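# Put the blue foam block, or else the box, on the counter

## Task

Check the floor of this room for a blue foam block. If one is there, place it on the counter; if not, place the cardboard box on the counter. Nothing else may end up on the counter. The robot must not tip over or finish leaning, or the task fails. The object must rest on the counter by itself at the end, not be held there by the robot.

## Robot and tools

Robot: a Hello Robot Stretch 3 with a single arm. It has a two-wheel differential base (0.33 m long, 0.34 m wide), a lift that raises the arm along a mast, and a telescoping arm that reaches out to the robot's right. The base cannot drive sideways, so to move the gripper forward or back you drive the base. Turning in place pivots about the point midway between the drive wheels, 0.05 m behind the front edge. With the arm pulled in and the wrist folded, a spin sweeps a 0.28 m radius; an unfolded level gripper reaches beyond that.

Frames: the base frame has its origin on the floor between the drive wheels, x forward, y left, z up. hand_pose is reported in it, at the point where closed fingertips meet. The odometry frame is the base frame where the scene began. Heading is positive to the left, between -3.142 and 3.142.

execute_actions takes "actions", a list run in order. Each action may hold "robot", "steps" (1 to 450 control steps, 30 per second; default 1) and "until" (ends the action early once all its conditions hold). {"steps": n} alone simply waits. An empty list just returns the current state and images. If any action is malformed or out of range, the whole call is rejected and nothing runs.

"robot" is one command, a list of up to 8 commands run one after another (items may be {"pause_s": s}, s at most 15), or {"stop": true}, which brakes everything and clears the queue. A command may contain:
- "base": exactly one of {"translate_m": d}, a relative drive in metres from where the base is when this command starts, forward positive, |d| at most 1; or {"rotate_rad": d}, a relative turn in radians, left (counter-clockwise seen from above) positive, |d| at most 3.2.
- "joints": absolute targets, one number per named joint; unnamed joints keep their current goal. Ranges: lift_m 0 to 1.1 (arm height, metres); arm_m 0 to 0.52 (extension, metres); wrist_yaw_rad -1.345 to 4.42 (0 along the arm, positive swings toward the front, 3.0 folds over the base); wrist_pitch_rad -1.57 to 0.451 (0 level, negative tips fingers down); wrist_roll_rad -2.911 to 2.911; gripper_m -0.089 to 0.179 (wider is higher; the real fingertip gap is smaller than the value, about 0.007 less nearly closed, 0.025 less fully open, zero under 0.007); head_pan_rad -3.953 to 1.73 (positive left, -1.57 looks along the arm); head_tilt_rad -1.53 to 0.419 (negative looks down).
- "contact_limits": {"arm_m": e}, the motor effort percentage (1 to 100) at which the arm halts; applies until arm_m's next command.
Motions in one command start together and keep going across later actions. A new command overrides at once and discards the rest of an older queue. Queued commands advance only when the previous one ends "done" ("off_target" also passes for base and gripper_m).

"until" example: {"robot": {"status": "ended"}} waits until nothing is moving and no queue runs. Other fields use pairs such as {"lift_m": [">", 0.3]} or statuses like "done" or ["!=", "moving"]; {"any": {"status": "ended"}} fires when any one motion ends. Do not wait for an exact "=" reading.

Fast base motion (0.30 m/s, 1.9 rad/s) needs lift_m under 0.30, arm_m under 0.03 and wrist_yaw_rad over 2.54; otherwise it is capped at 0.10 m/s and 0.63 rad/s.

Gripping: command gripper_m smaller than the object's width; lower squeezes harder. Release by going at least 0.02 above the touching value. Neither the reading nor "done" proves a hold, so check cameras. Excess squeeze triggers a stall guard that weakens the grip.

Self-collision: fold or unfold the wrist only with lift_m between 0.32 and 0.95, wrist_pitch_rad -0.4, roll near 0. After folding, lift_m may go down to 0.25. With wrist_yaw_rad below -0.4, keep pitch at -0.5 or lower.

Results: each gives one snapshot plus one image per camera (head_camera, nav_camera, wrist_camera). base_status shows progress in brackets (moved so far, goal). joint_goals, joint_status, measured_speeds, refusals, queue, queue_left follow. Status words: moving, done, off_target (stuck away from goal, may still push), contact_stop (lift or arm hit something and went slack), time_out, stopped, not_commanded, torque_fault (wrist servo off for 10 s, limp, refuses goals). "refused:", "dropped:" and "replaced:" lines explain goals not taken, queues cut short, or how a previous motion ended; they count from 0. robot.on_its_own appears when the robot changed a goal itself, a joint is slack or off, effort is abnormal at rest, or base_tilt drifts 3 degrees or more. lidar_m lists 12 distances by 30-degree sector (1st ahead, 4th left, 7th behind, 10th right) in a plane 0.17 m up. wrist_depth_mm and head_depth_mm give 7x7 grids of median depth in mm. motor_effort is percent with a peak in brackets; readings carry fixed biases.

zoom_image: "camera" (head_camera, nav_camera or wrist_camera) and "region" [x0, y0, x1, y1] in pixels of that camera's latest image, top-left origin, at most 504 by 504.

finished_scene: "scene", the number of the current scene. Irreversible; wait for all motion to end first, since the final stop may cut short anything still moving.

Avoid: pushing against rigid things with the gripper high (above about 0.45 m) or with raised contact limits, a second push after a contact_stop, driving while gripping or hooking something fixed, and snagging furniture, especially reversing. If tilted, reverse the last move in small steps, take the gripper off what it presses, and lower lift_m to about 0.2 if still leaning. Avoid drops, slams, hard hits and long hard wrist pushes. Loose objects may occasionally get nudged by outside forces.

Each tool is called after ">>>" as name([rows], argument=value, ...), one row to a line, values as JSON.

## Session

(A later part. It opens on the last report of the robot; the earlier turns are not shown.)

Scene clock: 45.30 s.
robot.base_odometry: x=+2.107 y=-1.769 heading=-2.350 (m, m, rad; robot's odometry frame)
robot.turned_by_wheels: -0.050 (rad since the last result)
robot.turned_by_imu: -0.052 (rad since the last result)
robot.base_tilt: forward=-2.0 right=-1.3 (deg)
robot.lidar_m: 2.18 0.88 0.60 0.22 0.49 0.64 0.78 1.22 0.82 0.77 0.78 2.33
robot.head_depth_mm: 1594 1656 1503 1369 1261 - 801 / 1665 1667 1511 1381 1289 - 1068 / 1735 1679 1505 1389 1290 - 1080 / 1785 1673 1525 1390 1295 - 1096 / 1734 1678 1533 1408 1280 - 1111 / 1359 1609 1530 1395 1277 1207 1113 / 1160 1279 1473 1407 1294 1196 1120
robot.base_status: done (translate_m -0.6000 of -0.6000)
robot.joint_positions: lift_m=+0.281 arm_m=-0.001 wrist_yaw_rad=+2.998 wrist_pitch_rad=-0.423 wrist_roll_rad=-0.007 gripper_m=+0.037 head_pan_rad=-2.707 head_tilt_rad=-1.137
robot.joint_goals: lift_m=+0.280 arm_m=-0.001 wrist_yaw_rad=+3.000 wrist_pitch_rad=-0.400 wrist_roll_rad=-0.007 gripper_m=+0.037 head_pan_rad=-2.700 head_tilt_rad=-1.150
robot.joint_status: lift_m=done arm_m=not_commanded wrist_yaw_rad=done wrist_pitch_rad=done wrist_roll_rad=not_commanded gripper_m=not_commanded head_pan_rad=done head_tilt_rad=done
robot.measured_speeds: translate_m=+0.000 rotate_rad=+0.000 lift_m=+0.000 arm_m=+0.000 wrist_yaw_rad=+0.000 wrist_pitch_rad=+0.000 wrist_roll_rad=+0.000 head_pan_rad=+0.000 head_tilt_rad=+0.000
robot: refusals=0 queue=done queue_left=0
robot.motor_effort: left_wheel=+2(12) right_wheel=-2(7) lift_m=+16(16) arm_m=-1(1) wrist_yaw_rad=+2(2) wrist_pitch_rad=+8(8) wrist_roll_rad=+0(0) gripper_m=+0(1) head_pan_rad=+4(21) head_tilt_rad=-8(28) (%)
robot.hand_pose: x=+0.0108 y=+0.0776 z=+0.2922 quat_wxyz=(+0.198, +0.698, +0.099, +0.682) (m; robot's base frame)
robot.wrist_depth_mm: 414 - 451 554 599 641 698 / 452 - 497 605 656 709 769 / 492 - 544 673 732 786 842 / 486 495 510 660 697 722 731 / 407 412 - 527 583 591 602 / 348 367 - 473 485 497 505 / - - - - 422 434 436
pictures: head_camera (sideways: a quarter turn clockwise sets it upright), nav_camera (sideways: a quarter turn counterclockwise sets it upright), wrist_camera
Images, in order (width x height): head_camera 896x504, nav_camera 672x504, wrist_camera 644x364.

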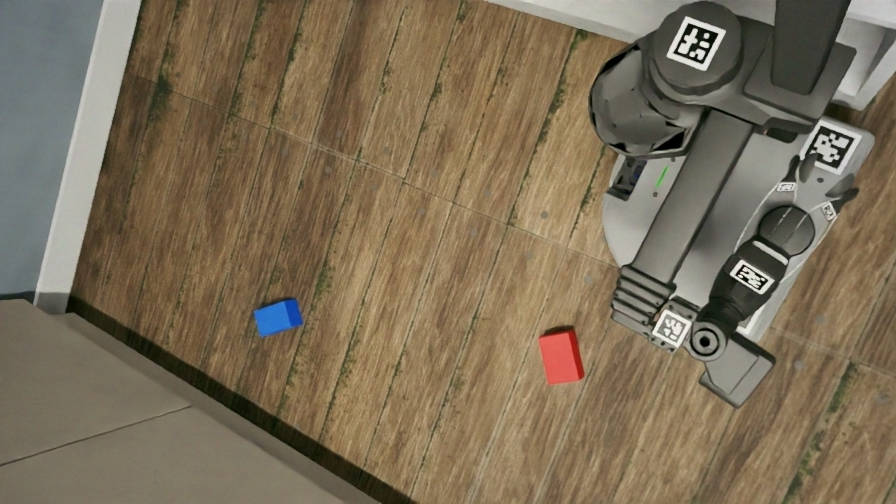

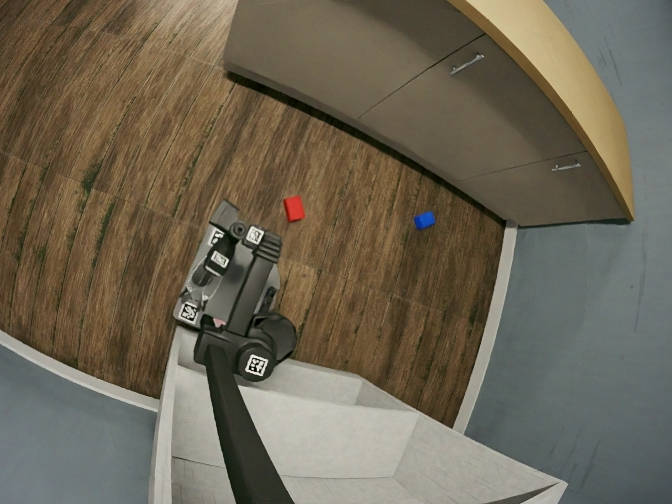

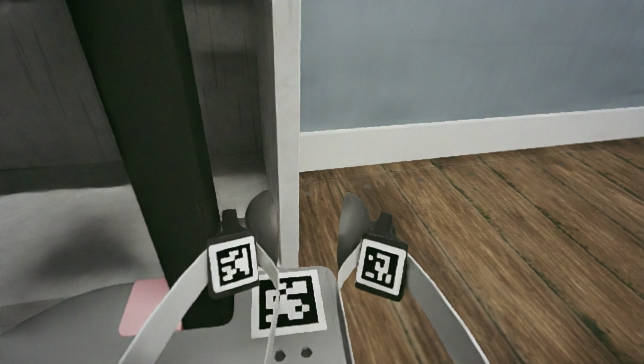

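>>> execute_actions([
  {"robot":[{"base":{"rotate_rad":0.11}},{"base":{"translate_m":-0.85},"joints":{"head_pan_rad":-1.7,"head_tilt_rad":-1.15}},{"joints":{"lift_m":0.4}},{"joints":{"wrist_yaw_rad":0,"gripper_m":0.15}},{"joints":{"wrist_pitch_rad":-1.5,"arm_m":0.2}}],"steps":450,"until":{"robot":{"status":"ended"}}},
])

Scene clock: 57.87 s.
robot.base_odometry: x=+2.634 y=-1.102 heading=-2.240 (m, m, rad; robot's odometry frame)
robot.turned_by_wheels: +0.110 (rad since the last result)
robot.turned_by_imu: +0.106 (rad since the last result)
robot.base_tilt: forward=-1.9 right=-1.4 (deg)
robot.lidar_m: 0.90 0.71 0.26 0.36 0.59 0.77 0.74 0.77 0.79 0.76 0.79 1.09
robot.head_depth_mm: 804 993 1288 1370 1271 1177 - / 795 979 1269 1386 1282 - - / 785 962 1250 - 1264 - - / 780 954 1230 1423 1264 1204 1111 / 774 944 1211 1396 1282 1191 1117 / 764 931 1190 1399 1286 1193 1119 / 758 919 1172 1401 1291 1196 1116
robot.base_status: done (translate_m -0.8500 of -0.8500)
robot.joint_positions: lift_m=+0.399 arm_m=+0.200 wrist_yaw_rad=+0.002 wrist_pitch_rad=-1.494 wrist_roll_rad=-0.007 gripper_m=+0.150 head_pan_rad=-1.706 head_tilt_rad=-1.137
robot.joint_goals: lift_m=+0.400 arm_m=+0.200 wrist_yaw_rad=+0.000 wrist_pitch_rad=-1.500 wrist_roll_rad=-0.007 gripper_m=+0.150 head_pan_rad=-1.700 head_tilt_rad=-1.150
robot.joint_status: lift_m=done arm_m=done wrist_yaw_rad=done wrist_pitch_rad=done wrist_roll_rad=not_commanded gripper_m=done head_pan_rad=done head_tilt_rad=done
robot.measured_speeds: translate_m=+0.000 rotate_rad=+0.000 lift_m=+0.000 arm_m=+0.000 wrist_yaw_rad=+0.000 wrist_pitch_rad=+0.000 wrist_roll_rad=+0.000 head_pan_rad=+0.000 head_tilt_rad=+0.000
robot: refusals=0 queue=done queue_left=0
robot.motor_effort: left_wheel=-4(15) right_wheel=+3(6) lift_m=+53(53) arm_m=+5(4) wrist_yaw_rad=-2(6) wrist_pitch_rad=-2(7) wrist_roll_rad=+0(0) gripper_m=+0(96) head_pan_rad=+3(39) head_tilt_rad=-8(9) (%)
robot.hand_pose: x=-0.0216 y=-0.3403 z=+0.2807 quat_wxyz=(+0.521, +0.482, -0.516, -0.479) (m; robot's base frame)
robot.wrist_depth_mm: 398 404 407 374 419 424 429 / 406 408 415 421 427 431 442 / 411 420 422 429 437 442 451 / 425 428 434 438 444 451 459 / 429 435 442 447 456 464 469 / 441 449 451 456 466 - 482 / 452 456 459 - - 481 486
pictures: head_camera (sideways: a quarter turn clockwise sets it upright), nav_camera (sideways: a quarter turn counterclockwise sets it upright), wrist_camera
Images, in order (width x height): head_camera 896x504, nav_camera 672x504, wrist_camera 644x364.

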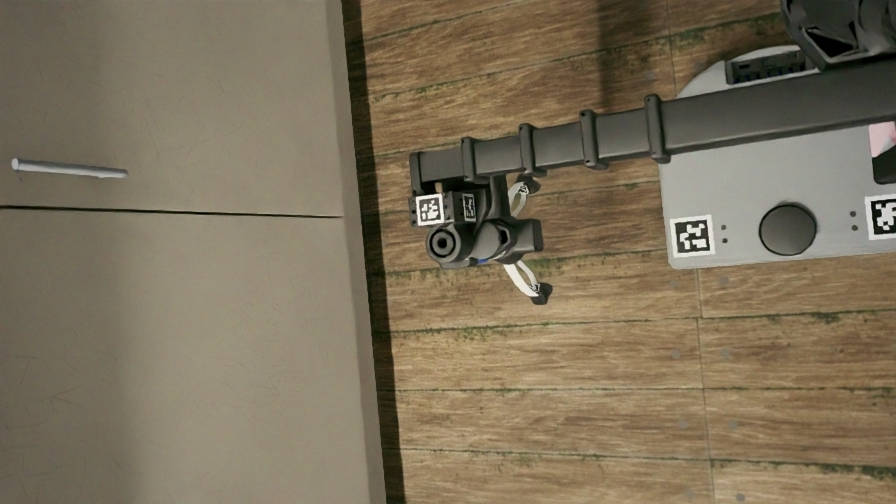

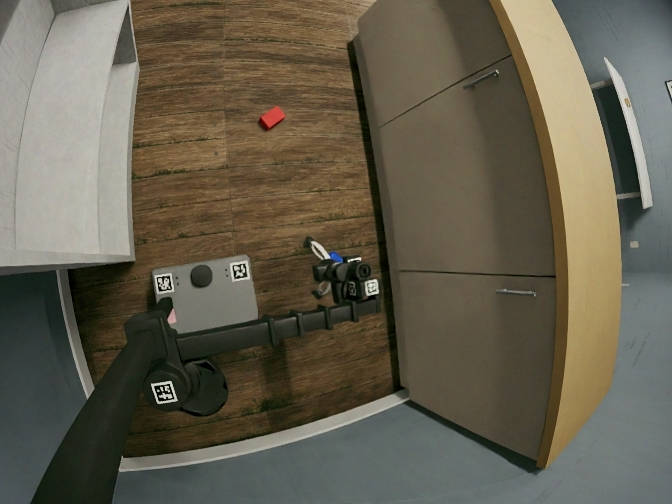

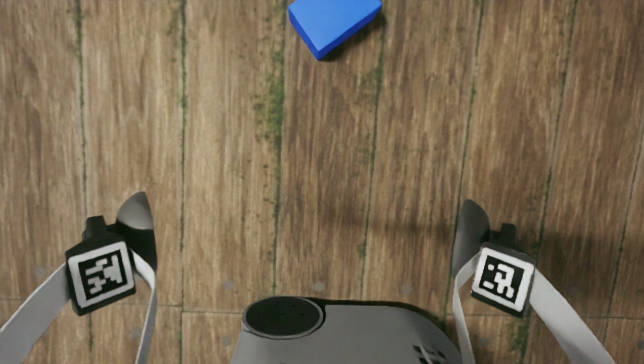

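>>> execute_actions([
  {"robot":{"joints":{"lift_m":0.25,"arm_m":0.33}},"steps":450,"until":{"robot":{"status":"ended"}}},
])

Scene clock: 60.17 s.
robot.base_odometry: x=+2.634 y=-1.102 heading=-2.240 (m, m, rad; robot's odometry frame)
robot.turned_by_wheels: +0.000 (rad since the last result)
robot.turned_by_imu: +0.000 (rad since the last result)
robot.base_tilt: forward=-1.9 right=-1.4 (deg)
robot.lidar_m: 0.90 0.71 0.26 0.36 0.59 0.77 0.74 0.77 0.78 0.76 0.79 1.09
robot.head_depth_mm: 802 988 1289 1381 1275 1177 - / 796 978 1266 1375 1272 - - / 787 965 1252 1397 1278 - - / 781 954 1228 1356 1279 1201 1108 / 774 943 1204 1384 1289 1187 1107 / 766 933 1187 1400 1285 1198 1121 / 758 920 1175 1400 1295 1195 1118
robot.base_status: done (translate_m -0.8500 of -0.8500)
robot.joint_positions: lift_m=+0.251 arm_m=+0.330 wrist_yaw_rad=+0.002 wrist_pitch_rad=-1.495 wrist_roll_rad=-0.007 gripper_m=+0.150 head_pan_rad=-1.706 head_tilt_rad=-1.137
robot.joint_goals: lift_m=+0.250 arm_m=+0.330 wrist_yaw_rad=+0.000 wrist_pitch_rad=-1.500 wrist_roll_rad=-0.007 gripper_m=+0.150 head_pan_rad=-1.700 head_tilt_rad=-1.150
robot.joint_status: lift_m=done arm_m=done wrist_yaw_rad=done wrist_pitch_rad=done wrist_roll_rad=not_commanded gripper_m=done head_pan_rad=done head_tilt_rad=done
robot.measured_speeds: translate_m=+0.000 rotate_rad=+0.000 lift_m=+0.000 arm_m=+0.000 wrist_yaw_rad=+0.000 wrist_pitch_rad=+0.000 wrist_roll_rad=+0.000 head_pan_rad=+0.000 head_tilt_rad=+0.000
robot: refusals=0 queue=done queue_left=0
robot.motor_effort: left_wheel=-4(4) right_wheel=+3(2) lift_m=+16(53) arm_m=+5(6) wrist_yaw_rad=-1(1) wrist_pitch_rad=-2(2) wrist_roll_rad=+0(0) gripper_m=+0(1) head_pan_rad=+3(3) head_tilt_rad=-8(8) (%)
robot.hand_pose: x=-0.0216 y=-0.4700 z=+0.1320 quat_wxyz=(+0.521, +0.483, -0.516, -0.479) (m; robot's base frame)
robot.wrist_depth_mm: 264 268 271 274 278 282 285 / 269 273 276 240 282 287 293 / 275 278 281 242 290 294 299 / 282 284 287 293 296 299 306 / 287 292 295 299 304 308 312 / - 298 301 306 308 - 320 / 299 303 307 311 317 322 326
pictures: head_camera (sideways: a quarter turn clockwise sets it upright), nav_camera (sideways: a quarter turn counterclockwise sets it upright), wrist_camera
Images, in order (width x height): head_camera 896x504, nav_camera 672x504, wrist_camera 644x364.

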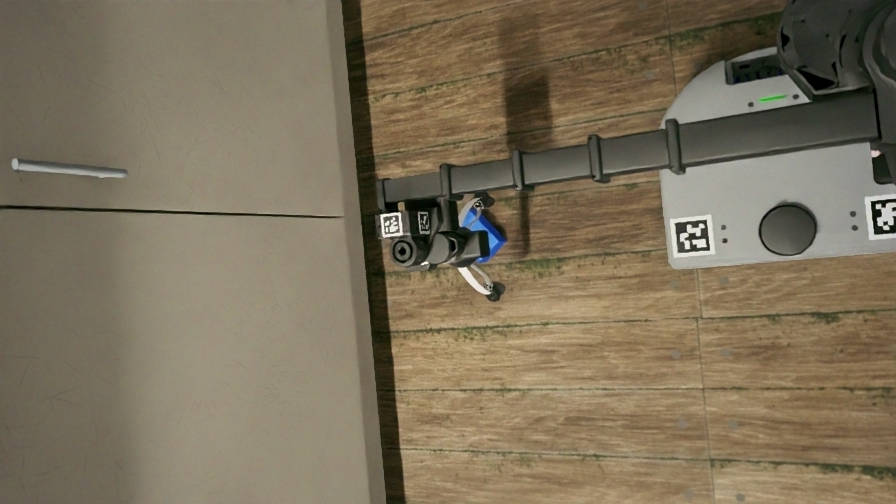

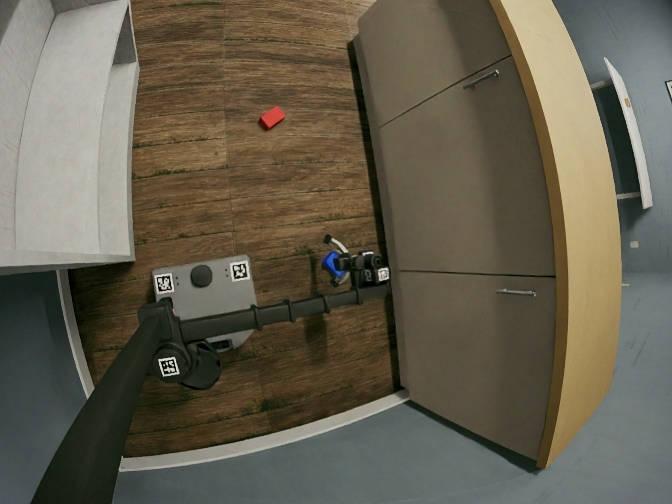

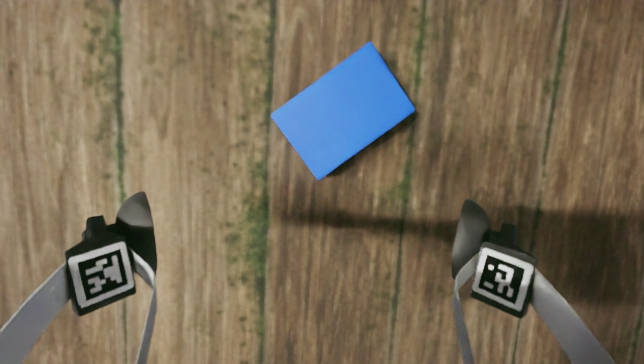

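>>> execute_actions([
  {"robot":{"base":{"translate_m":-0.027},"joints":{"lift_m":0.21,"arm_m":0.375,"wrist_roll_rad":0.96}},"steps":450,"until":{"robot":{"status":"ended"}}},
])

Scene clock: 62.03 s.
robot.base_odometry: x=+2.651 y=-1.081 heading=-2.240 (m, m, rad; robot's odometry frame)
robot.turned_by_wheels: +0.000 (rad since the last result)
robot.turned_by_imu: +0.000 (rad since the last result)
robot.base_tilt: forward=-1.9 right=-1.4 (deg)
robot.lidar_m: 0.92 0.71 0.27 0.48 0.59 0.74 0.71 0.74 0.79 0.76 0.79 1.09
robot.head_depth_mm: 803 993 1286 1371 1269 1175 - / 795 978 1274 1384 1283 - - / 784 968 1239 1388 1280 - - / 777 956 1226 1347 1276 1209 1110 / 769 940 1206 1394 1286 1189 1116 / 764 933 1200 1406 1285 1196 1114 / 757 919 1172 1409 1293 1198 1112
robot.base_status: done (translate_m -0.0270 of -0.0270)
robot.joint_positions: lift_m=+0.211 arm_m=+0.375 wrist_yaw_rad=+0.002 wrist_pitch_rad=-1.495 wrist_roll_rad=+0.955 gripper_m=+0.150 head_pan_rad=-1.706 head_tilt_rad=-1.137
robot.joint_goals: lift_m=+0.210 arm_m=+0.375 wrist_yaw_rad=+0.000 wrist_pitch_rad=-1.500 wrist_roll_rad=+0.960 gripper_m=+0.150 head_pan_rad=-1.700 head_tilt_rad=-1.150
robot.joint_status: lift_m=done arm_m=done wrist_yaw_rad=done wrist_pitch_rad=done wrist_roll_rad=done gripper_m=done head_pan_rad=done head_tilt_rad=done
robot.measured_speeds: translate_m=+0.000 rotate_rad=+0.000 lift_m=+0.000 arm_m=+0.000 wrist_yaw_rad=+0.000 wrist_pitch_rad=+0.000 wrist_roll_rad=+0.000 head_pan_rad=+0.000 head_tilt_rad=+0.000
robot: refusals=0 queue=done queue_left=0
robot.motor_effort: left_wheel=-4(11) right_wheel=+2(3) lift_m=+16(16) arm_m=+5(5) wrist_yaw_rad=-2(2) wrist_pitch_rad=-2(2) wrist_roll_rad=+2(2) gripper_m=+1(0) head_pan_rad=+3(3) head_tilt_rad=-8(8) (%)
robot.hand_pose: x=-0.0216 y=-0.5147 z=+0.0920 quat_wxyz=(+0.223, +0.206, -0.698, -0.648) (m; robot's base frame)
robot.wrist_depth_mm: 236 235 234 232 231 230 229 / 242 240 239 238 237 235 236 / 250 247 245 241 243 242 240 / 255 254 250 208 249 248 246 / 263 259 257 214 256 254 253 / - 269 267 265 264 - 260 / 278 276 274 273 270 270 267
pictures: head_camera (sideways: a quarter turn clockwise sets it upright), nav_camera (sideways: a quarter turn counterclockwise sets it upright), wrist_camera
Images, in order (width x height): head_camera 896x504, nav_camera 672x504, wrist_camera 644x364.

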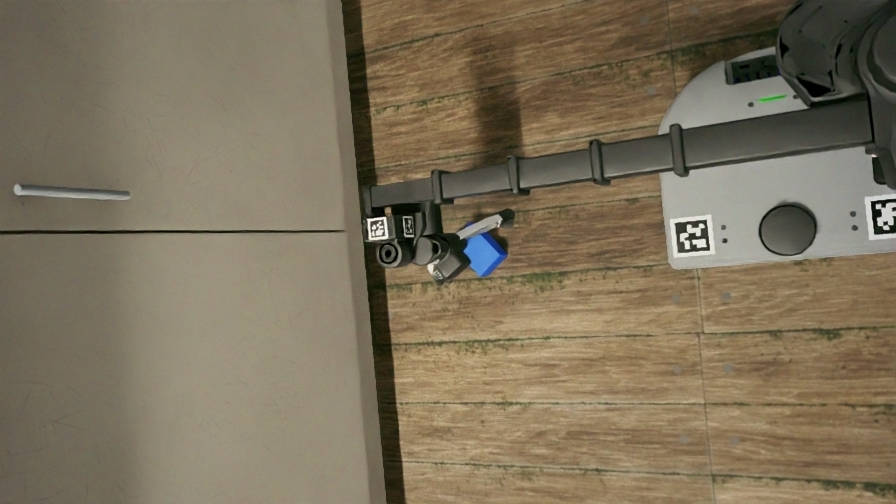

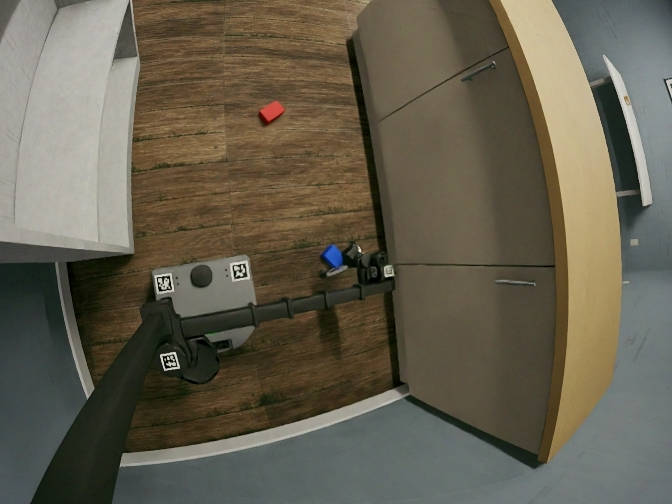

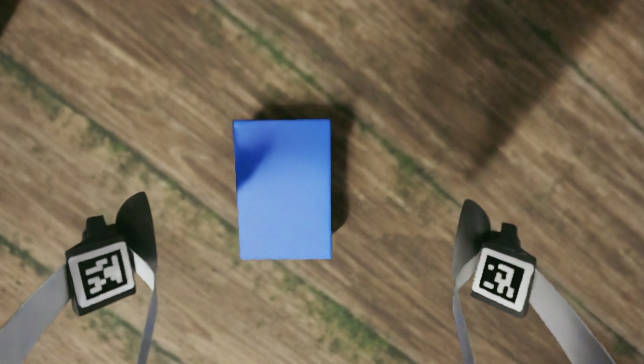

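>>> execute_actions([
  {"robot":[{"joints":{"arm_m":0.36}},{"joints":{"lift_m":0.145}}],"steps":450,"until":{"robot":{"status":"ended"}}},
])

Scene clock: 64.30 s.
robot.base_odometry: x=+2.651 y=-1.081 heading=-2.240 (m, m, rad; robot's odometry frame)
robot.turned_by_wheels: +0.000 (rad since the last result)
robot.turned_by_imu: +0.000 (rad since the last result)
robot.base_tilt: forward=-2.0 right=-1.4 (deg)
robot.lidar_m: 0.93 0.71 0.27 0.48 0.59 0.74 0.71 0.74 0.78 0.76 0.79 1.09
robot.head_depth_mm: 803 996 1296 1370 1271 1180 - / 796 977 1264 1376 1277 1218 - / 786 964 1242 1381 1281 - - / 779 955 1225 1404 1282 1210 1111 / 771 940 1209 1399 1282 1190 1111 / 763 933 1193 1397 1291 1195 1117 / 760 918 1171 1402 1298 1199 1120
robot.base_status: done (translate_m -0.0270 of -0.0270)
robot.joint_positions: lift_m=+0.146 arm_m=+0.360 wrist_yaw_rad=+0.002 wrist_pitch_rad=-1.495 wrist_roll_rad=+0.955 gripper_m=+0.150 head_pan_rad=-1.706 head_tilt_rad=-1.137
robot.joint_goals: lift_m=+0.145 arm_m=+0.360 wrist_yaw_rad=+0.000 wrist_pitch_rad=-1.500 wrist_roll_rad=+0.960 gripper_m=+0.150 head_pan_rad=-1.700 head_tilt_rad=-1.150
robot.joint_status: lift_m=done arm_m=done wrist_yaw_rad=done wrist_pitch_rad=done wrist_roll_rad=done gripper_m=done head_pan_rad=done head_tilt_rad=done
robot.measured_speeds: translate_m=+0.000 rotate_rad=+0.000 lift_m=+0.000 arm_m=+0.000 wrist_yaw_rad=+0.000 wrist_pitch_rad=+0.000 wrist_roll_rad=+0.000 head_pan_rad=+0.000 head_tilt_rad=+0.000
robot: refusals=0 queue=done queue_left=0
robot.motor_effort: left_wheel=-4(3) right_wheel=+3(3) lift_m=+16(16) arm_m=-5(3) wrist_yaw_rad=-2(2) wrist_pitch_rad=-2(2) wrist_roll_rad=+2(2) gripper_m=+0(1) head_pan_rad=+2(2) head_tilt_rad=-8(8) (%)
robot.hand_pose: x=-0.0216 y=-0.5004 z=+0.0270 quat_wxyz=(+0.223, +0.206, -0.698, -0.648) (m; robot's base frame)
robot.wrist_depth_mm: 175 174 173 172 171 170 169 / 179 178 176 176 176 174 174 / 184 183 138 179 179 179 178 / 189 188 141 184 184 183 182 / 194 191 146 189 189 187 188 / - 199 149 195 195 - 193 / 207 205 203 202 201 199 198
pictures: head_camera (sideways: a quarter turn clockwise sets it upright), nav_camera (sideways: a quarter turn counterclockwise sets it upright), wrist_camera
Images, in order (width x height): head_camera 896x504, nav_camera 672x504, wrist_camera 644x364.

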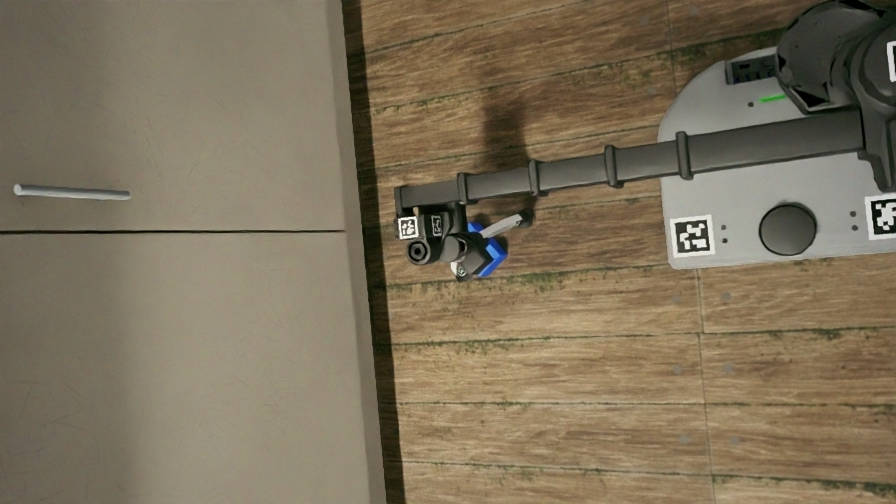

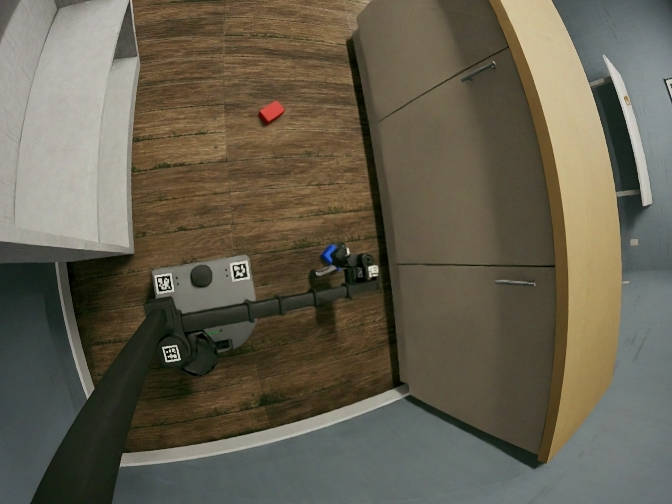

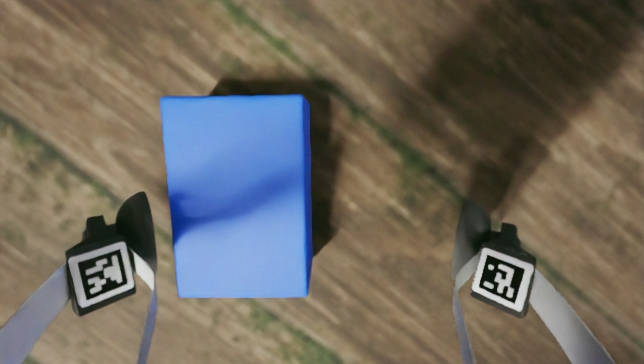

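>>> execute_actions([
  {"robot":[{"base":{"translate_m":0.014},"joints":{"arm_m":0.384}},{"joints":{"gripper_m":0.02}},{"joints":{"lift_m":0.22}}],"steps":450,"until":{"robot":{"status":"ended"}}},
])

Scene clock: 68.83 s.
robot.base_odometry: x=+2.642 y=-1.092 heading=-2.240 (m, m, rad; robot's odometry frame)
robot.turned_by_wheels: +0.000 (rad since the last result)
robot.turned_by_imu: -0.001 (rad since the last result)
robot.base_tilt: forward=-2.0 right=-1.4 (deg)
robot.lidar_m: 0.91 0.71 0.27 0.42 0.59 0.75 0.73 0.76 0.78 0.76 0.79 1.09
robot.head_depth_mm: 801 993 1292 1370 1267 1184 - / 795 978 1269 1383 1275 - - / 784 963 1235 1376 1280 - - / 780 954 1205 1341 1284 1207 1108 / 771 941 1209 1390 1285 1198 1115 / 765 929 1194 1395 1287 1196 1116 / 758 924 1172 1402 1292 1203 1122
robot.base_status: done (translate_m +0.0140 of +0.0140)
robot.joint_positions: lift_m=+0.219 arm_m=+0.384 wrist_yaw_rad=+0.002 wrist_pitch_rad=-1.495 wrist_roll_rad=+0.955 gripper_m=+0.021 head_pan_rad=-1.706 head_tilt_rad=-1.137
robot.joint_goals: lift_m=+0.220 arm_m=+0.384 wrist_yaw_rad=+0.000 wrist_pitch_rad=-1.500 wrist_roll_rad=+0.960 gripper_m=+0.020 head_pan_rad=-1.700 head_tilt_rad=-1.150
robot.joint_status: lift_m=done arm_m=done wrist_yaw_rad=done wrist_pitch_rad=done wrist_roll_rad=done gripper_m=done head_pan_rad=done head_tilt_rad=done
robot.measured_speeds: translate_m=+0.000 rotate_rad=+0.000 lift_m=+0.000 arm_m=+0.000 wrist_yaw_rad=+0.000 wrist_pitch_rad=+0.000 wrist_roll_rad=+0.000 head_pan_rad=+0.000 head_tilt_rad=+0.000
robot: refusals=0 queue=done queue_left=0
robot.motor_effort: left_wheel=-3(7) right_wheel=+3(7) lift_m=+53(56) arm_m=+5(4) wrist_yaw_rad=-1(1) wrist_pitch_rad=-2(2) wrist_roll_rad=+2(2) gripper_m=-20(100) head_pan_rad=+2(3) head_tilt_rad=-7(8) (%)
robot.hand_pose: x=-0.0216 y=-0.5237 z=+0.1007 quat_wxyz=(+0.223, +0.206, -0.698, -0.648) (m; robot's base frame)
robot.wrist_depth_mm: 244 243 242 240 238 238 237 / 251 250 248 247 245 244 241 / 258 256 252 133 251 250 249 / 265 264 259 137 257 256 256 / 272 269 141 140 263 263 262 / 281 278 147 145 275 271 271 / 287 286 284 283 282 277 276
pictures: head_camera (sideways: a quarter turn clockwise sets it upright), nav_camera (sideways: a quarter turn counterclockwise sets it upright), wrist_camera
Images, in order (width x height): head_camera 896x504, nav_camera 672x504, wrist_camera 644x364.

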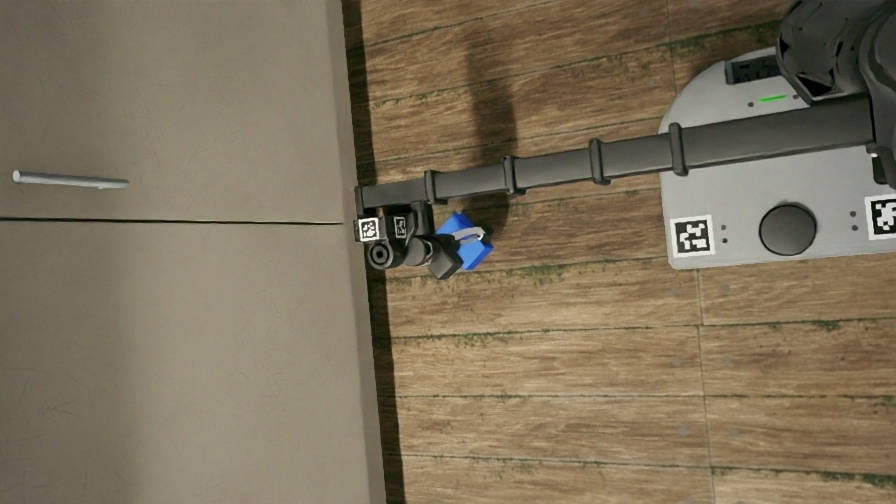

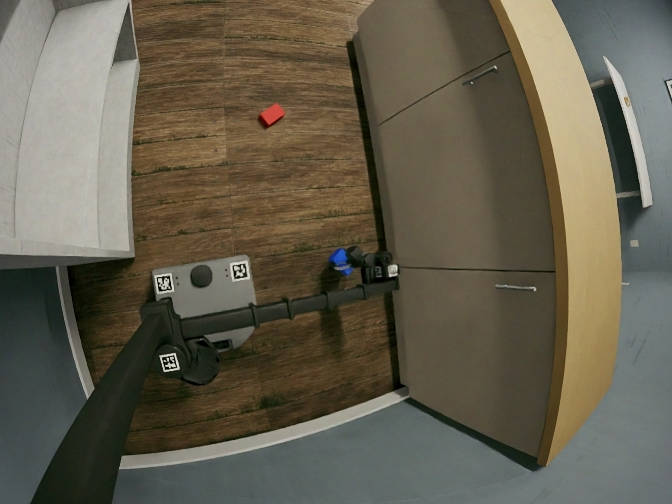

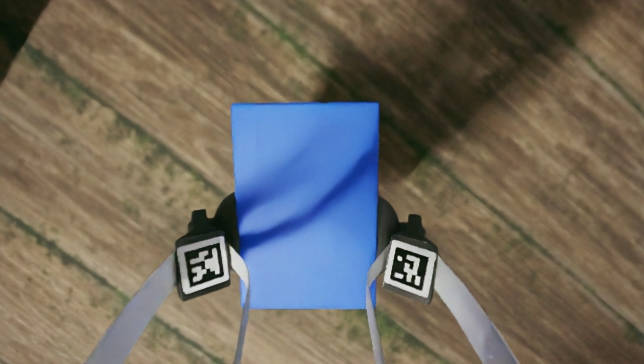

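>>> execute_actions([
  {"robot":[{"joints":{"arm_m":0.12,"lift_m":0.5,"wrist_roll_rad":0,"head_tilt_rad":-0.55,"head_pan_rad":-1.57}},{"joints":{"lift_m":1.0,"wrist_pitch_rad":0}}],"steps":450,"until":{"robot":{"status":"ended"}}},
])

Scene clock: 77.67 s.
robot.base_odometry: x=+2.642 y=-1.092 heading=-2.240 (m, m, rad; robot's odometry frame)
robot.turned_by_wheels: +0.000 (rad since the last result)
robot.turned_by_imu: -0.001 (rad since the last result)
robot.base_tilt: forward=-2.0 right=-1.4 (deg)
robot.lidar_m: 0.91 0.71 0.27 0.42 0.59 0.75 0.73 0.76 0.79 0.76 0.79 1.09
robot.head_depth_mm: 2812 2722 - - - 1069 1248 / 3559 3867 - - 991 1084 1252 / 3538 3826 - - - 1087 1247 / 3595 3934 968 843 957 1102 1249 / 3560 - 1025 845 964 1109 1280 / 3608 - 1026 851 966 1113 1281 / 3606 3947 1028 854 977 1127 1274
robot.base_status: done (translate_m +0.0140 of +0.0140)
robot.joint_positions: lift_m=+0.999 arm_m=+0.120 wrist_yaw_rad=+0.002 wrist_pitch_rad=-0.029 wrist_roll_rad=+0.003 gripper_m=+0.021 head_pan_rad=-1.577 head_tilt_rad=-0.557
robot.joint_goals: lift_m=+1.000 arm_m=+0.120 wrist_yaw_rad=+0.000 wrist_pitch_rad=+0.000 wrist_roll_rad=+0.000 gripper_m=+0.020 head_pan_rad=-1.570 head_tilt_rad=-0.550
robot.joint_status: lift_m=done arm_m=done wrist_yaw_rad=done wrist_pitch_rad=done wrist_roll_rad=done gripper_m=done head_pan_rad=done head_tilt_rad=done
robot.measured_speeds: translate_m=+0.000 rotate_rad=+0.000 lift_m=+0.000 arm_m=+0.000 wrist_yaw_rad=+0.000 wrist_pitch_rad=+0.000 wrist_roll_rad=+0.000 head_pan_rad=+0.000 head_tilt_rad=+0.000
robot: refusals=0 queue=done queue_left=0
robot.motor_effort: left_wheel=-4(4) right_wheel=+3(2) lift_m=+53(56) arm_m=-5(5) wrist_yaw_rad=-1(1) wrist_pitch_rad=+10(9) wrist_roll_rad=-2(2) gripper_m=-19(20) head_pan_rad=+4(17) head_tilt_rad=+4(39) (%)
robot.hand_pose: x=-0.0211 y=-0.5207 z=+1.1065 quat_wxyz=(+0.706, +0.011, -0.708, -0.010) (m; robot's base frame)
robot.wrist_depth_mm: - - - - - - 832 / - - - - - - 823 / - - - 133 - - 824 / - - 837 137 - - 818 / 622 635 141 141 678 690 692 / 455 459 146 144 432 488 495 / 445 445 444 424 427 430 432
pictures: head_camera (sideways: a quarter turn clockwise sets it upright), nav_camera (sideways: a quarter turn counterclockwise sets it upright), wrist_camera
Images, in order (width x height): head_camera 896x504, nav_camera 672x504, wrist_camera 644x364.

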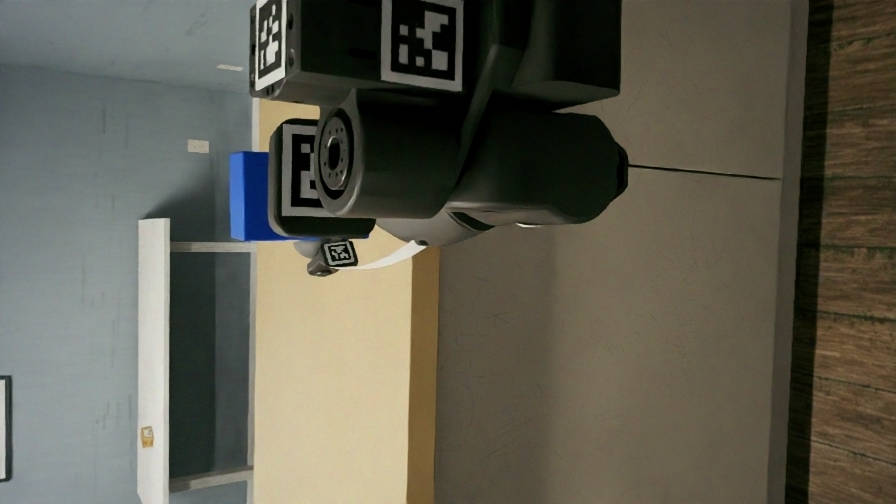

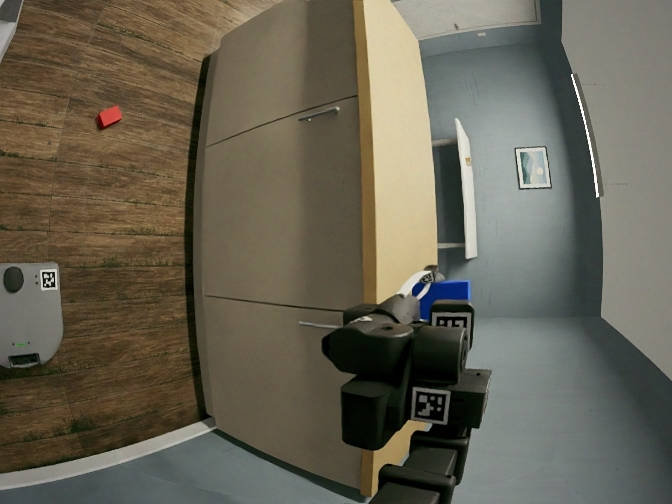

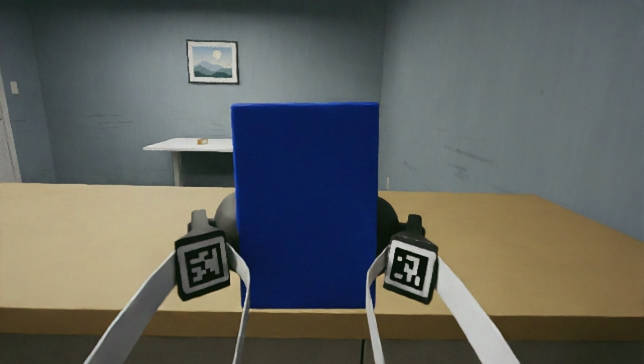

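>>> execute_actions([
  {"robot":[{"joints":{"arm_m":0.5,"lift_m":0.92}},{"joints":{"lift_m":0.85}}],"steps":450,"until":{"robot":{"status":"ended"}}},
])

Scene clock: 83.10 s.
robot.base_odometry: x=+2.642 y=-1.092 heading=-2.240 (m, m, rad; robot's odometry frame)
robot.turned_by_wheels: +0.000 (rad since the last result)
robot.turned_by_imu: -0.001 (rad since the last result)
robot.base_tilt: forward=-1.9 right=-1.4 (deg)
robot.lidar_m: 0.91 0.71 0.27 0.42 0.59 0.75 0.73 0.76 0.78 0.76 0.79 1.09
robot.head_depth_mm: 2840 2773 1023 807 - 1070 1254 / 3539 3825 1160 860 939 1081 1249 / 3546 3821 1200 858 946 1087 1259 / 3612 3914 1023 839 954 1095 1250 / 3602 - 1023 846 956 1110 1283 / 3597 - 1027 851 967 1115 1281 / 3608 3851 1027 855 977 1129 1273
robot.base_status: done (translate_m +0.0140 of +0.0140)
robot.joint_positions: lift_m=+0.851 arm_m=+0.500 wrist_yaw_rad=+0.002 wrist_pitch_rad=-0.029 wrist_roll_rad=+0.003 gripper_m=+0.021 head_pan_rad=-1.577 head_tilt_rad=-0.557
robot.joint_goals: lift_m=+0.850 arm_m=+0.500 wrist_yaw_rad=+0.000 wrist_pitch_rad=+0.000 wrist_roll_rad=+0.000 gripper_m=+0.020 head_pan_rad=-1.570 head_tilt_rad=-0.550
robot.joint_status: lift_m=done arm_m=done wrist_yaw_rad=done wrist_pitch_rad=done wrist_roll_rad=done gripper_m=done head_pan_rad=done head_tilt_rad=done
robot.measured_speeds: translate_m=+0.000 rotate_rad=+0.000 lift_m=+0.000 arm_m=+0.000 wrist_yaw_rad=+0.000 wrist_pitch_rad=+0.000 wrist_roll_rad=+0.000 head_pan_rad=+0.000 head_tilt_rad=+0.000
robot: refusals=0 queue=done queue_left=0
robot.motor_effort: left_wheel=-3(4) right_wheel=+2(2) lift_m=+16(56) arm_m=+5(5) wrist_yaw_rad=-1(1) wrist_pitch_rad=+10(10) wrist_roll_rad=-2(1) gripper_m=-20(20) head_pan_rad=+3(2) head_tilt_rad=+4(4) (%)
robot.hand_pose: x=-0.0211 y=-0.9000 z=+0.9578 quat_wxyz=(+0.706, +0.011, -0.708, -0.010) (m; robot's base frame)
robot.wrist_depth_mm: - - - - - - 842 / - - - - - - 838 / - - - 133 - - 826 / 425 435 356 137 468 488 504 / 268 272 140 140 288 291 298 / 196 197 146 144 185 209 212 / 154 156 157 159 160 162 164
pictures: head_camera (sideways: a quarter turn clockwise sets it upright), nav_camera (sideways: a quarter turn counterclockwise sets it upright), wrist_camera
Images, in order (width x height): head_camera 896x504, nav_camera 672x504, wrist_camera 644x364.

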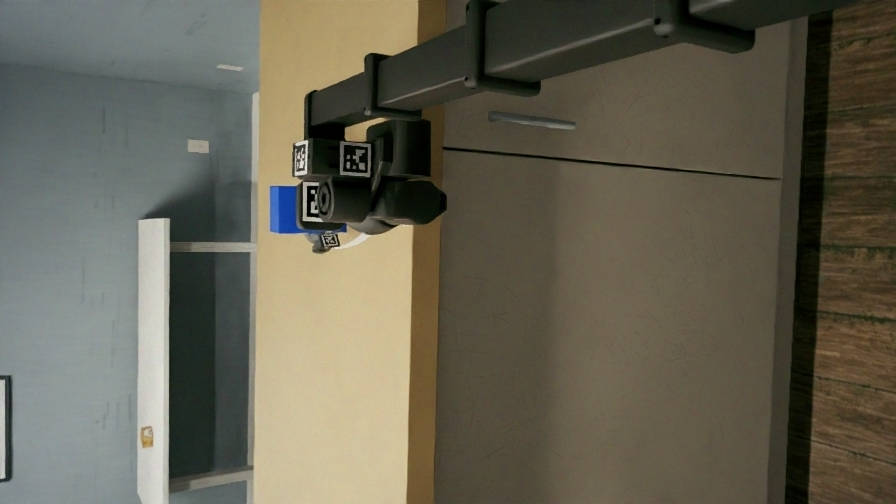

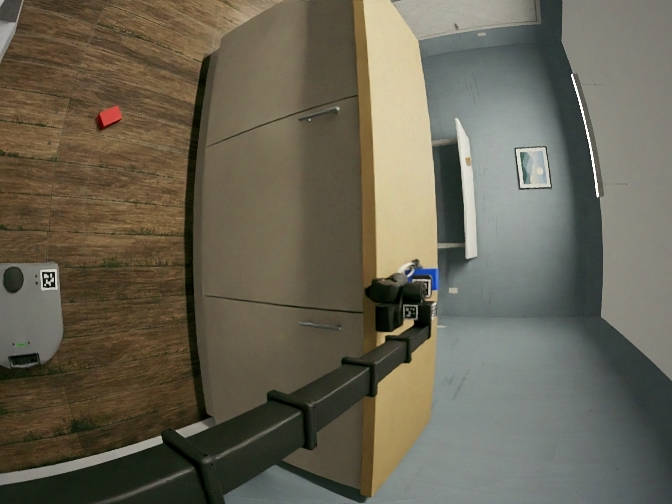

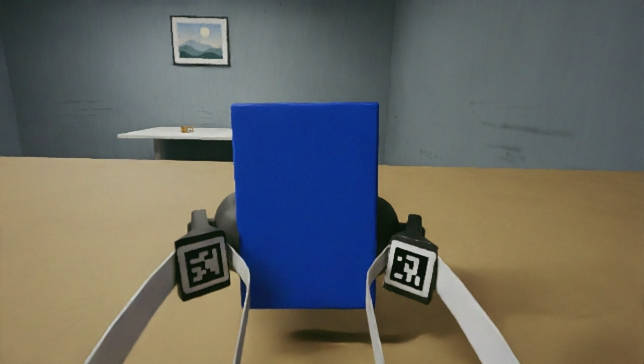

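>>> execute_actions([
  {"robot":[{"joints":{"lift_m":0.831}},{"joints":{"gripper_m":0.13}},{"joints":{"arm_m":0.36}}],"steps":450,"until":{"robot":{"status":"ended"}}},
])

Scene clock: 83.67 s.
robot.base_odometry: x=+2.642 y=-1.092 heading=-2.240 (m, m, rad; robot's odometry frame)
robot.turned_by_wheels: +0.000 (rad since the last result)
robot.turned_by_imu: +0.000 (rad since the last result)
robot.base_tilt: forward=-1.9 right=-1.5 (deg)
robot.lidar_m: 0.91 0.71 0.27 0.42 0.59 0.75 0.73 0.76 0.78 0.76 0.79 1.09
robot.head_depth_mm: 2805 2756 1027 824 - - 1253 / 3537 3853 1095 845 950 1084 1253 / 3572 3809 1169 866 948 1094 1257 / 3558 3919 1032 843 955 1100 1252 / 3580 - 1036 849 964 1106 1278 / 3589 - 1027 851 971 1113 1280 / 3621 3880 1030 862 975 1126 1285
robot.base_status: done (translate_m +0.0140 of +0.0140)
robot.joint_positions: lift_m=+0.838 arm_m=+0.500 wrist_yaw_rad=+0.001 wrist_pitch_rad=+0.018 wrist_roll_rad=-0.006 gripper_m=+0.021 head_pan_rad=-1.577 head_tilt_rad=-0.557
robot.joint_goals: lift_m=+0.838 arm_m=+0.500 wrist_yaw_rad=+0.000 wrist_pitch_rad=+0.000 wrist_roll_rad=+0.000 gripper_m=+0.020 head_pan_rad=-1.570 head_tilt_rad=-0.550
robot.joint_status: lift_m=contact_stop arm_m=done wrist_yaw_rad=done wrist_pitch_rad=done wrist_roll_rad=done gripper_m=done head_pan_rad=done head_tilt_rad=done
robot.measured_speeds: translate_m=+0.000 rotate_rad=+0.000 lift_m=-0.002 arm_m=+0.000 wrist_yaw_rad=+0.000 wrist_pitch_rad=+0.192 wrist_roll_rad=+0.000 head_pan_rad=+0.000 head_tilt_rad=+0.000
robot: refusals=0 queue=dropped queue_left=0
robot.on_its_own: lift_m is slack since a contact_stop, until your next command for it (your +0.831 is given up)
robot.motor_effort: left_wheel=-3(4) right_wheel=+2(2) lift_m=+34(33) arm_m=+5(5) wrist_yaw_rad=-1(1) wrist_pitch_rad=-11(12) wrist_roll_rad=+3(3) gripper_m=-20(20) head_pan_rad=+4(3) head_tilt_rad=+4(4) (%)
robot.hand_pose: x=-0.0211 y=-0.9012 z=+0.9569 quat_wxyz=(+0.709, -0.005, -0.705, +0.006) (m; robot's base frame)
robot.wrist_depth_mm: - - - - - - 846 / - - - - - - 837 / - - - 133 - - 827 / 494 507 403 137 578 - 753 / 287 294 141 140 319 327 335 / 202 205 146 144 193 222 225 / 157 159 160 163 165 167 169
pictures: head_camera (sideways: a quarter turn clockwise sets it upright), nav_camera (sideways: a quarter turn counterclockwise sets it upright), wrist_camera
dropped: robot: command 0 of its queue: lift_m: contact_stop
Images, in order (width x height): head_camera 896x504, nav_camera 672x504, wrist_camera 644x364.

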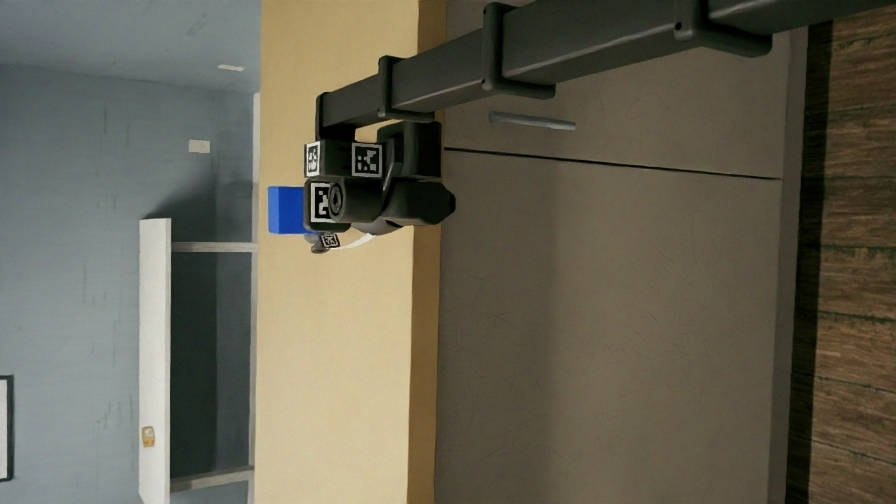

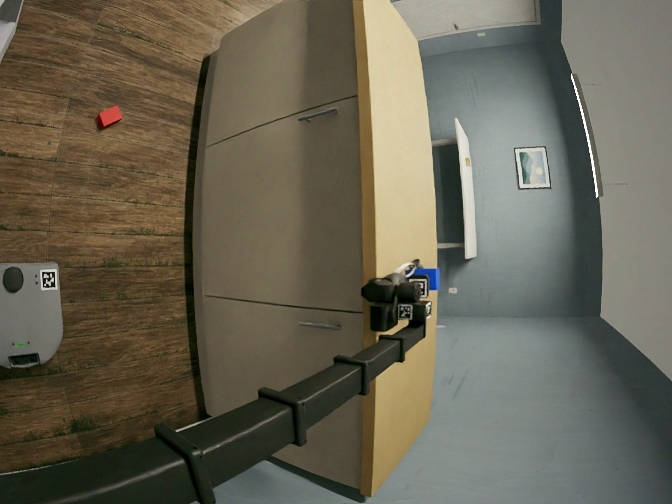

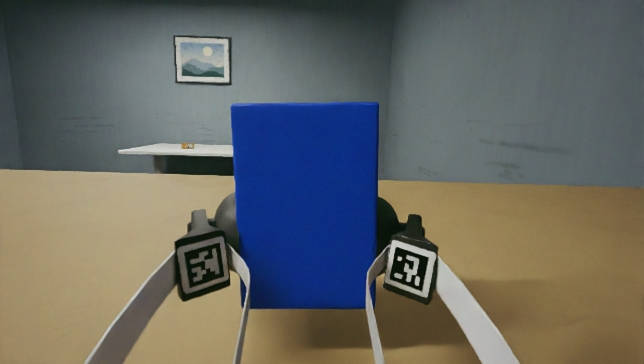

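>>> execute_actions([
  {"robot":[{"joints":{"lift_m":0.862}},{"joints":{"wrist_pitch_rad":-0.15}}],"steps":450,"until":{"robot":{"status":"ended"}}},
])

Scene clock: 85.40 s.
robot.base_odometry: x=+2.642 y=-1.092 heading=-2.240 (m, m, rad; robot's odometry frame)
robot.turned_by_wheels: +0.000 (rad since the last result)
robot.turned_by_imu: +0.000 (rad since the last result)
robot.base_tilt: forward=-1.9 right=-1.4 (deg)
robot.lidar_m: 0.91 0.71 0.27 0.42 0.59 0.75 0.73 0.76 0.78 0.76 0.79 1.09
robot.head_depth_mm: 2852 2761 1023 805 - 1094 1258 / 3544 3851 1159 845 941 1086 1248 / 3499 3944 - 852 946 1087 1251 / 3553 3911 1024 840 951 1100 1248 / 3541 - 1030 845 955 1112 1278 / 3611 - 1028 849 963 1117 1285 / 3612 3909 1023 856 971 1129 1278
robot.base_status: done (translate_m +0.0140 of +0.0140)
robot.joint_positions: lift_m=+0.861 arm_m=+0.500 wrist_yaw_rad=+0.001 wrist_pitch_rad=-0.139 wrist_roll_rad=-0.002 gripper_m=+0.021 head_pan_rad=-1.577 head_tilt_rad=-0.557
robot.joint_goals: lift_m=+0.862 arm_m=+0.500 wrist_yaw_rad=+0.000 wrist_pitch_rad=-0.150 wrist_roll_rad=+0.000 gripper_m=+0.020 head_pan_rad=-1.570 head_tilt_rad=-0.550
robot.joint_status: lift_m=done arm_m=done wrist_yaw_rad=done wrist_pitch_rad=done wrist_roll_rad=done gripper_m=done head_pan_rad=done head_tilt_rad=done
robot.measured_speeds: translate_m=+0.000 rotate_rad=+0.000 lift_m=+0.000 arm_m=+0.000 wrist_yaw_rad=+0.000 wrist_pitch_rad=+0.000 wrist_roll_rad=+0.000 head_pan_rad=+0.000 head_tilt_rad=+0.000
robot: refusals=0 queue=done queue_left=0
robot.motor_effort: left_wheel=-3(3) right_wheel=+2(2) lift_m=+52(56) arm_m=+3(5) wrist_yaw_rad=-1(2) wrist_pitch_rad=-4(8) wrist_roll_rad=+1(2) gripper_m=-20(21) head_pan_rad=+4(2) head_tilt_rad=+3(3) (%)
robot.hand_pose: x=-0.0211 y=-0.8951 z=+0.9408 quat_wxyz=(+0.706, +0.050, -0.704, -0.049) (m; robot's base frame)
robot.wrist_depth_mm: - - - - - - 842 / - - - - - - 838 / 491 510 412 131 - - 757 / 299 306 267 135 329 343 352 / 214 218 140 140 232 235 240 / 166 168 148 145 162 180 182 / 136 138 140 141 143 145 147
pictures: head_camera (sideways: a quarter turn clockwise sets it upright), nav_camera (sideways: a quarter turn counterclockwise sets it upright), wrist_camera
Images, in order (width x height): head_camera 896x504, nav_camera 672x504, wrist_camera 644x364.

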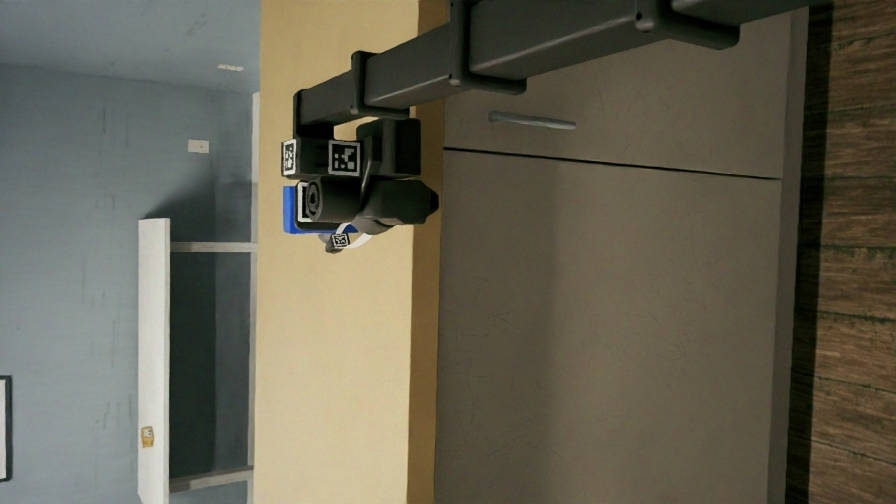

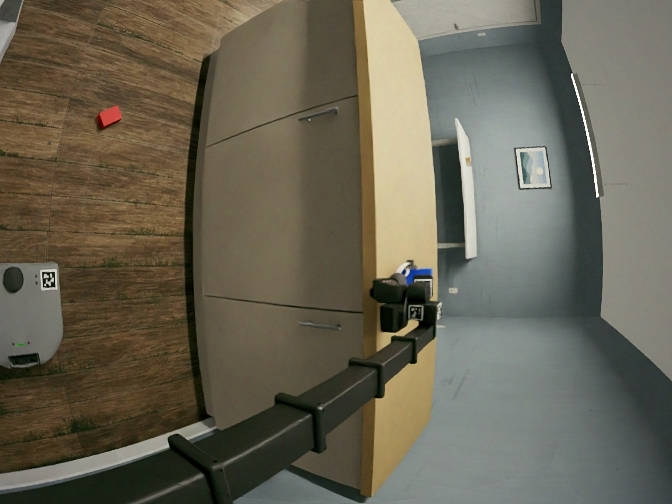

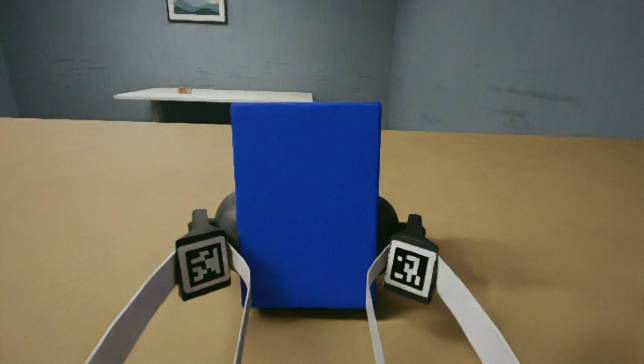

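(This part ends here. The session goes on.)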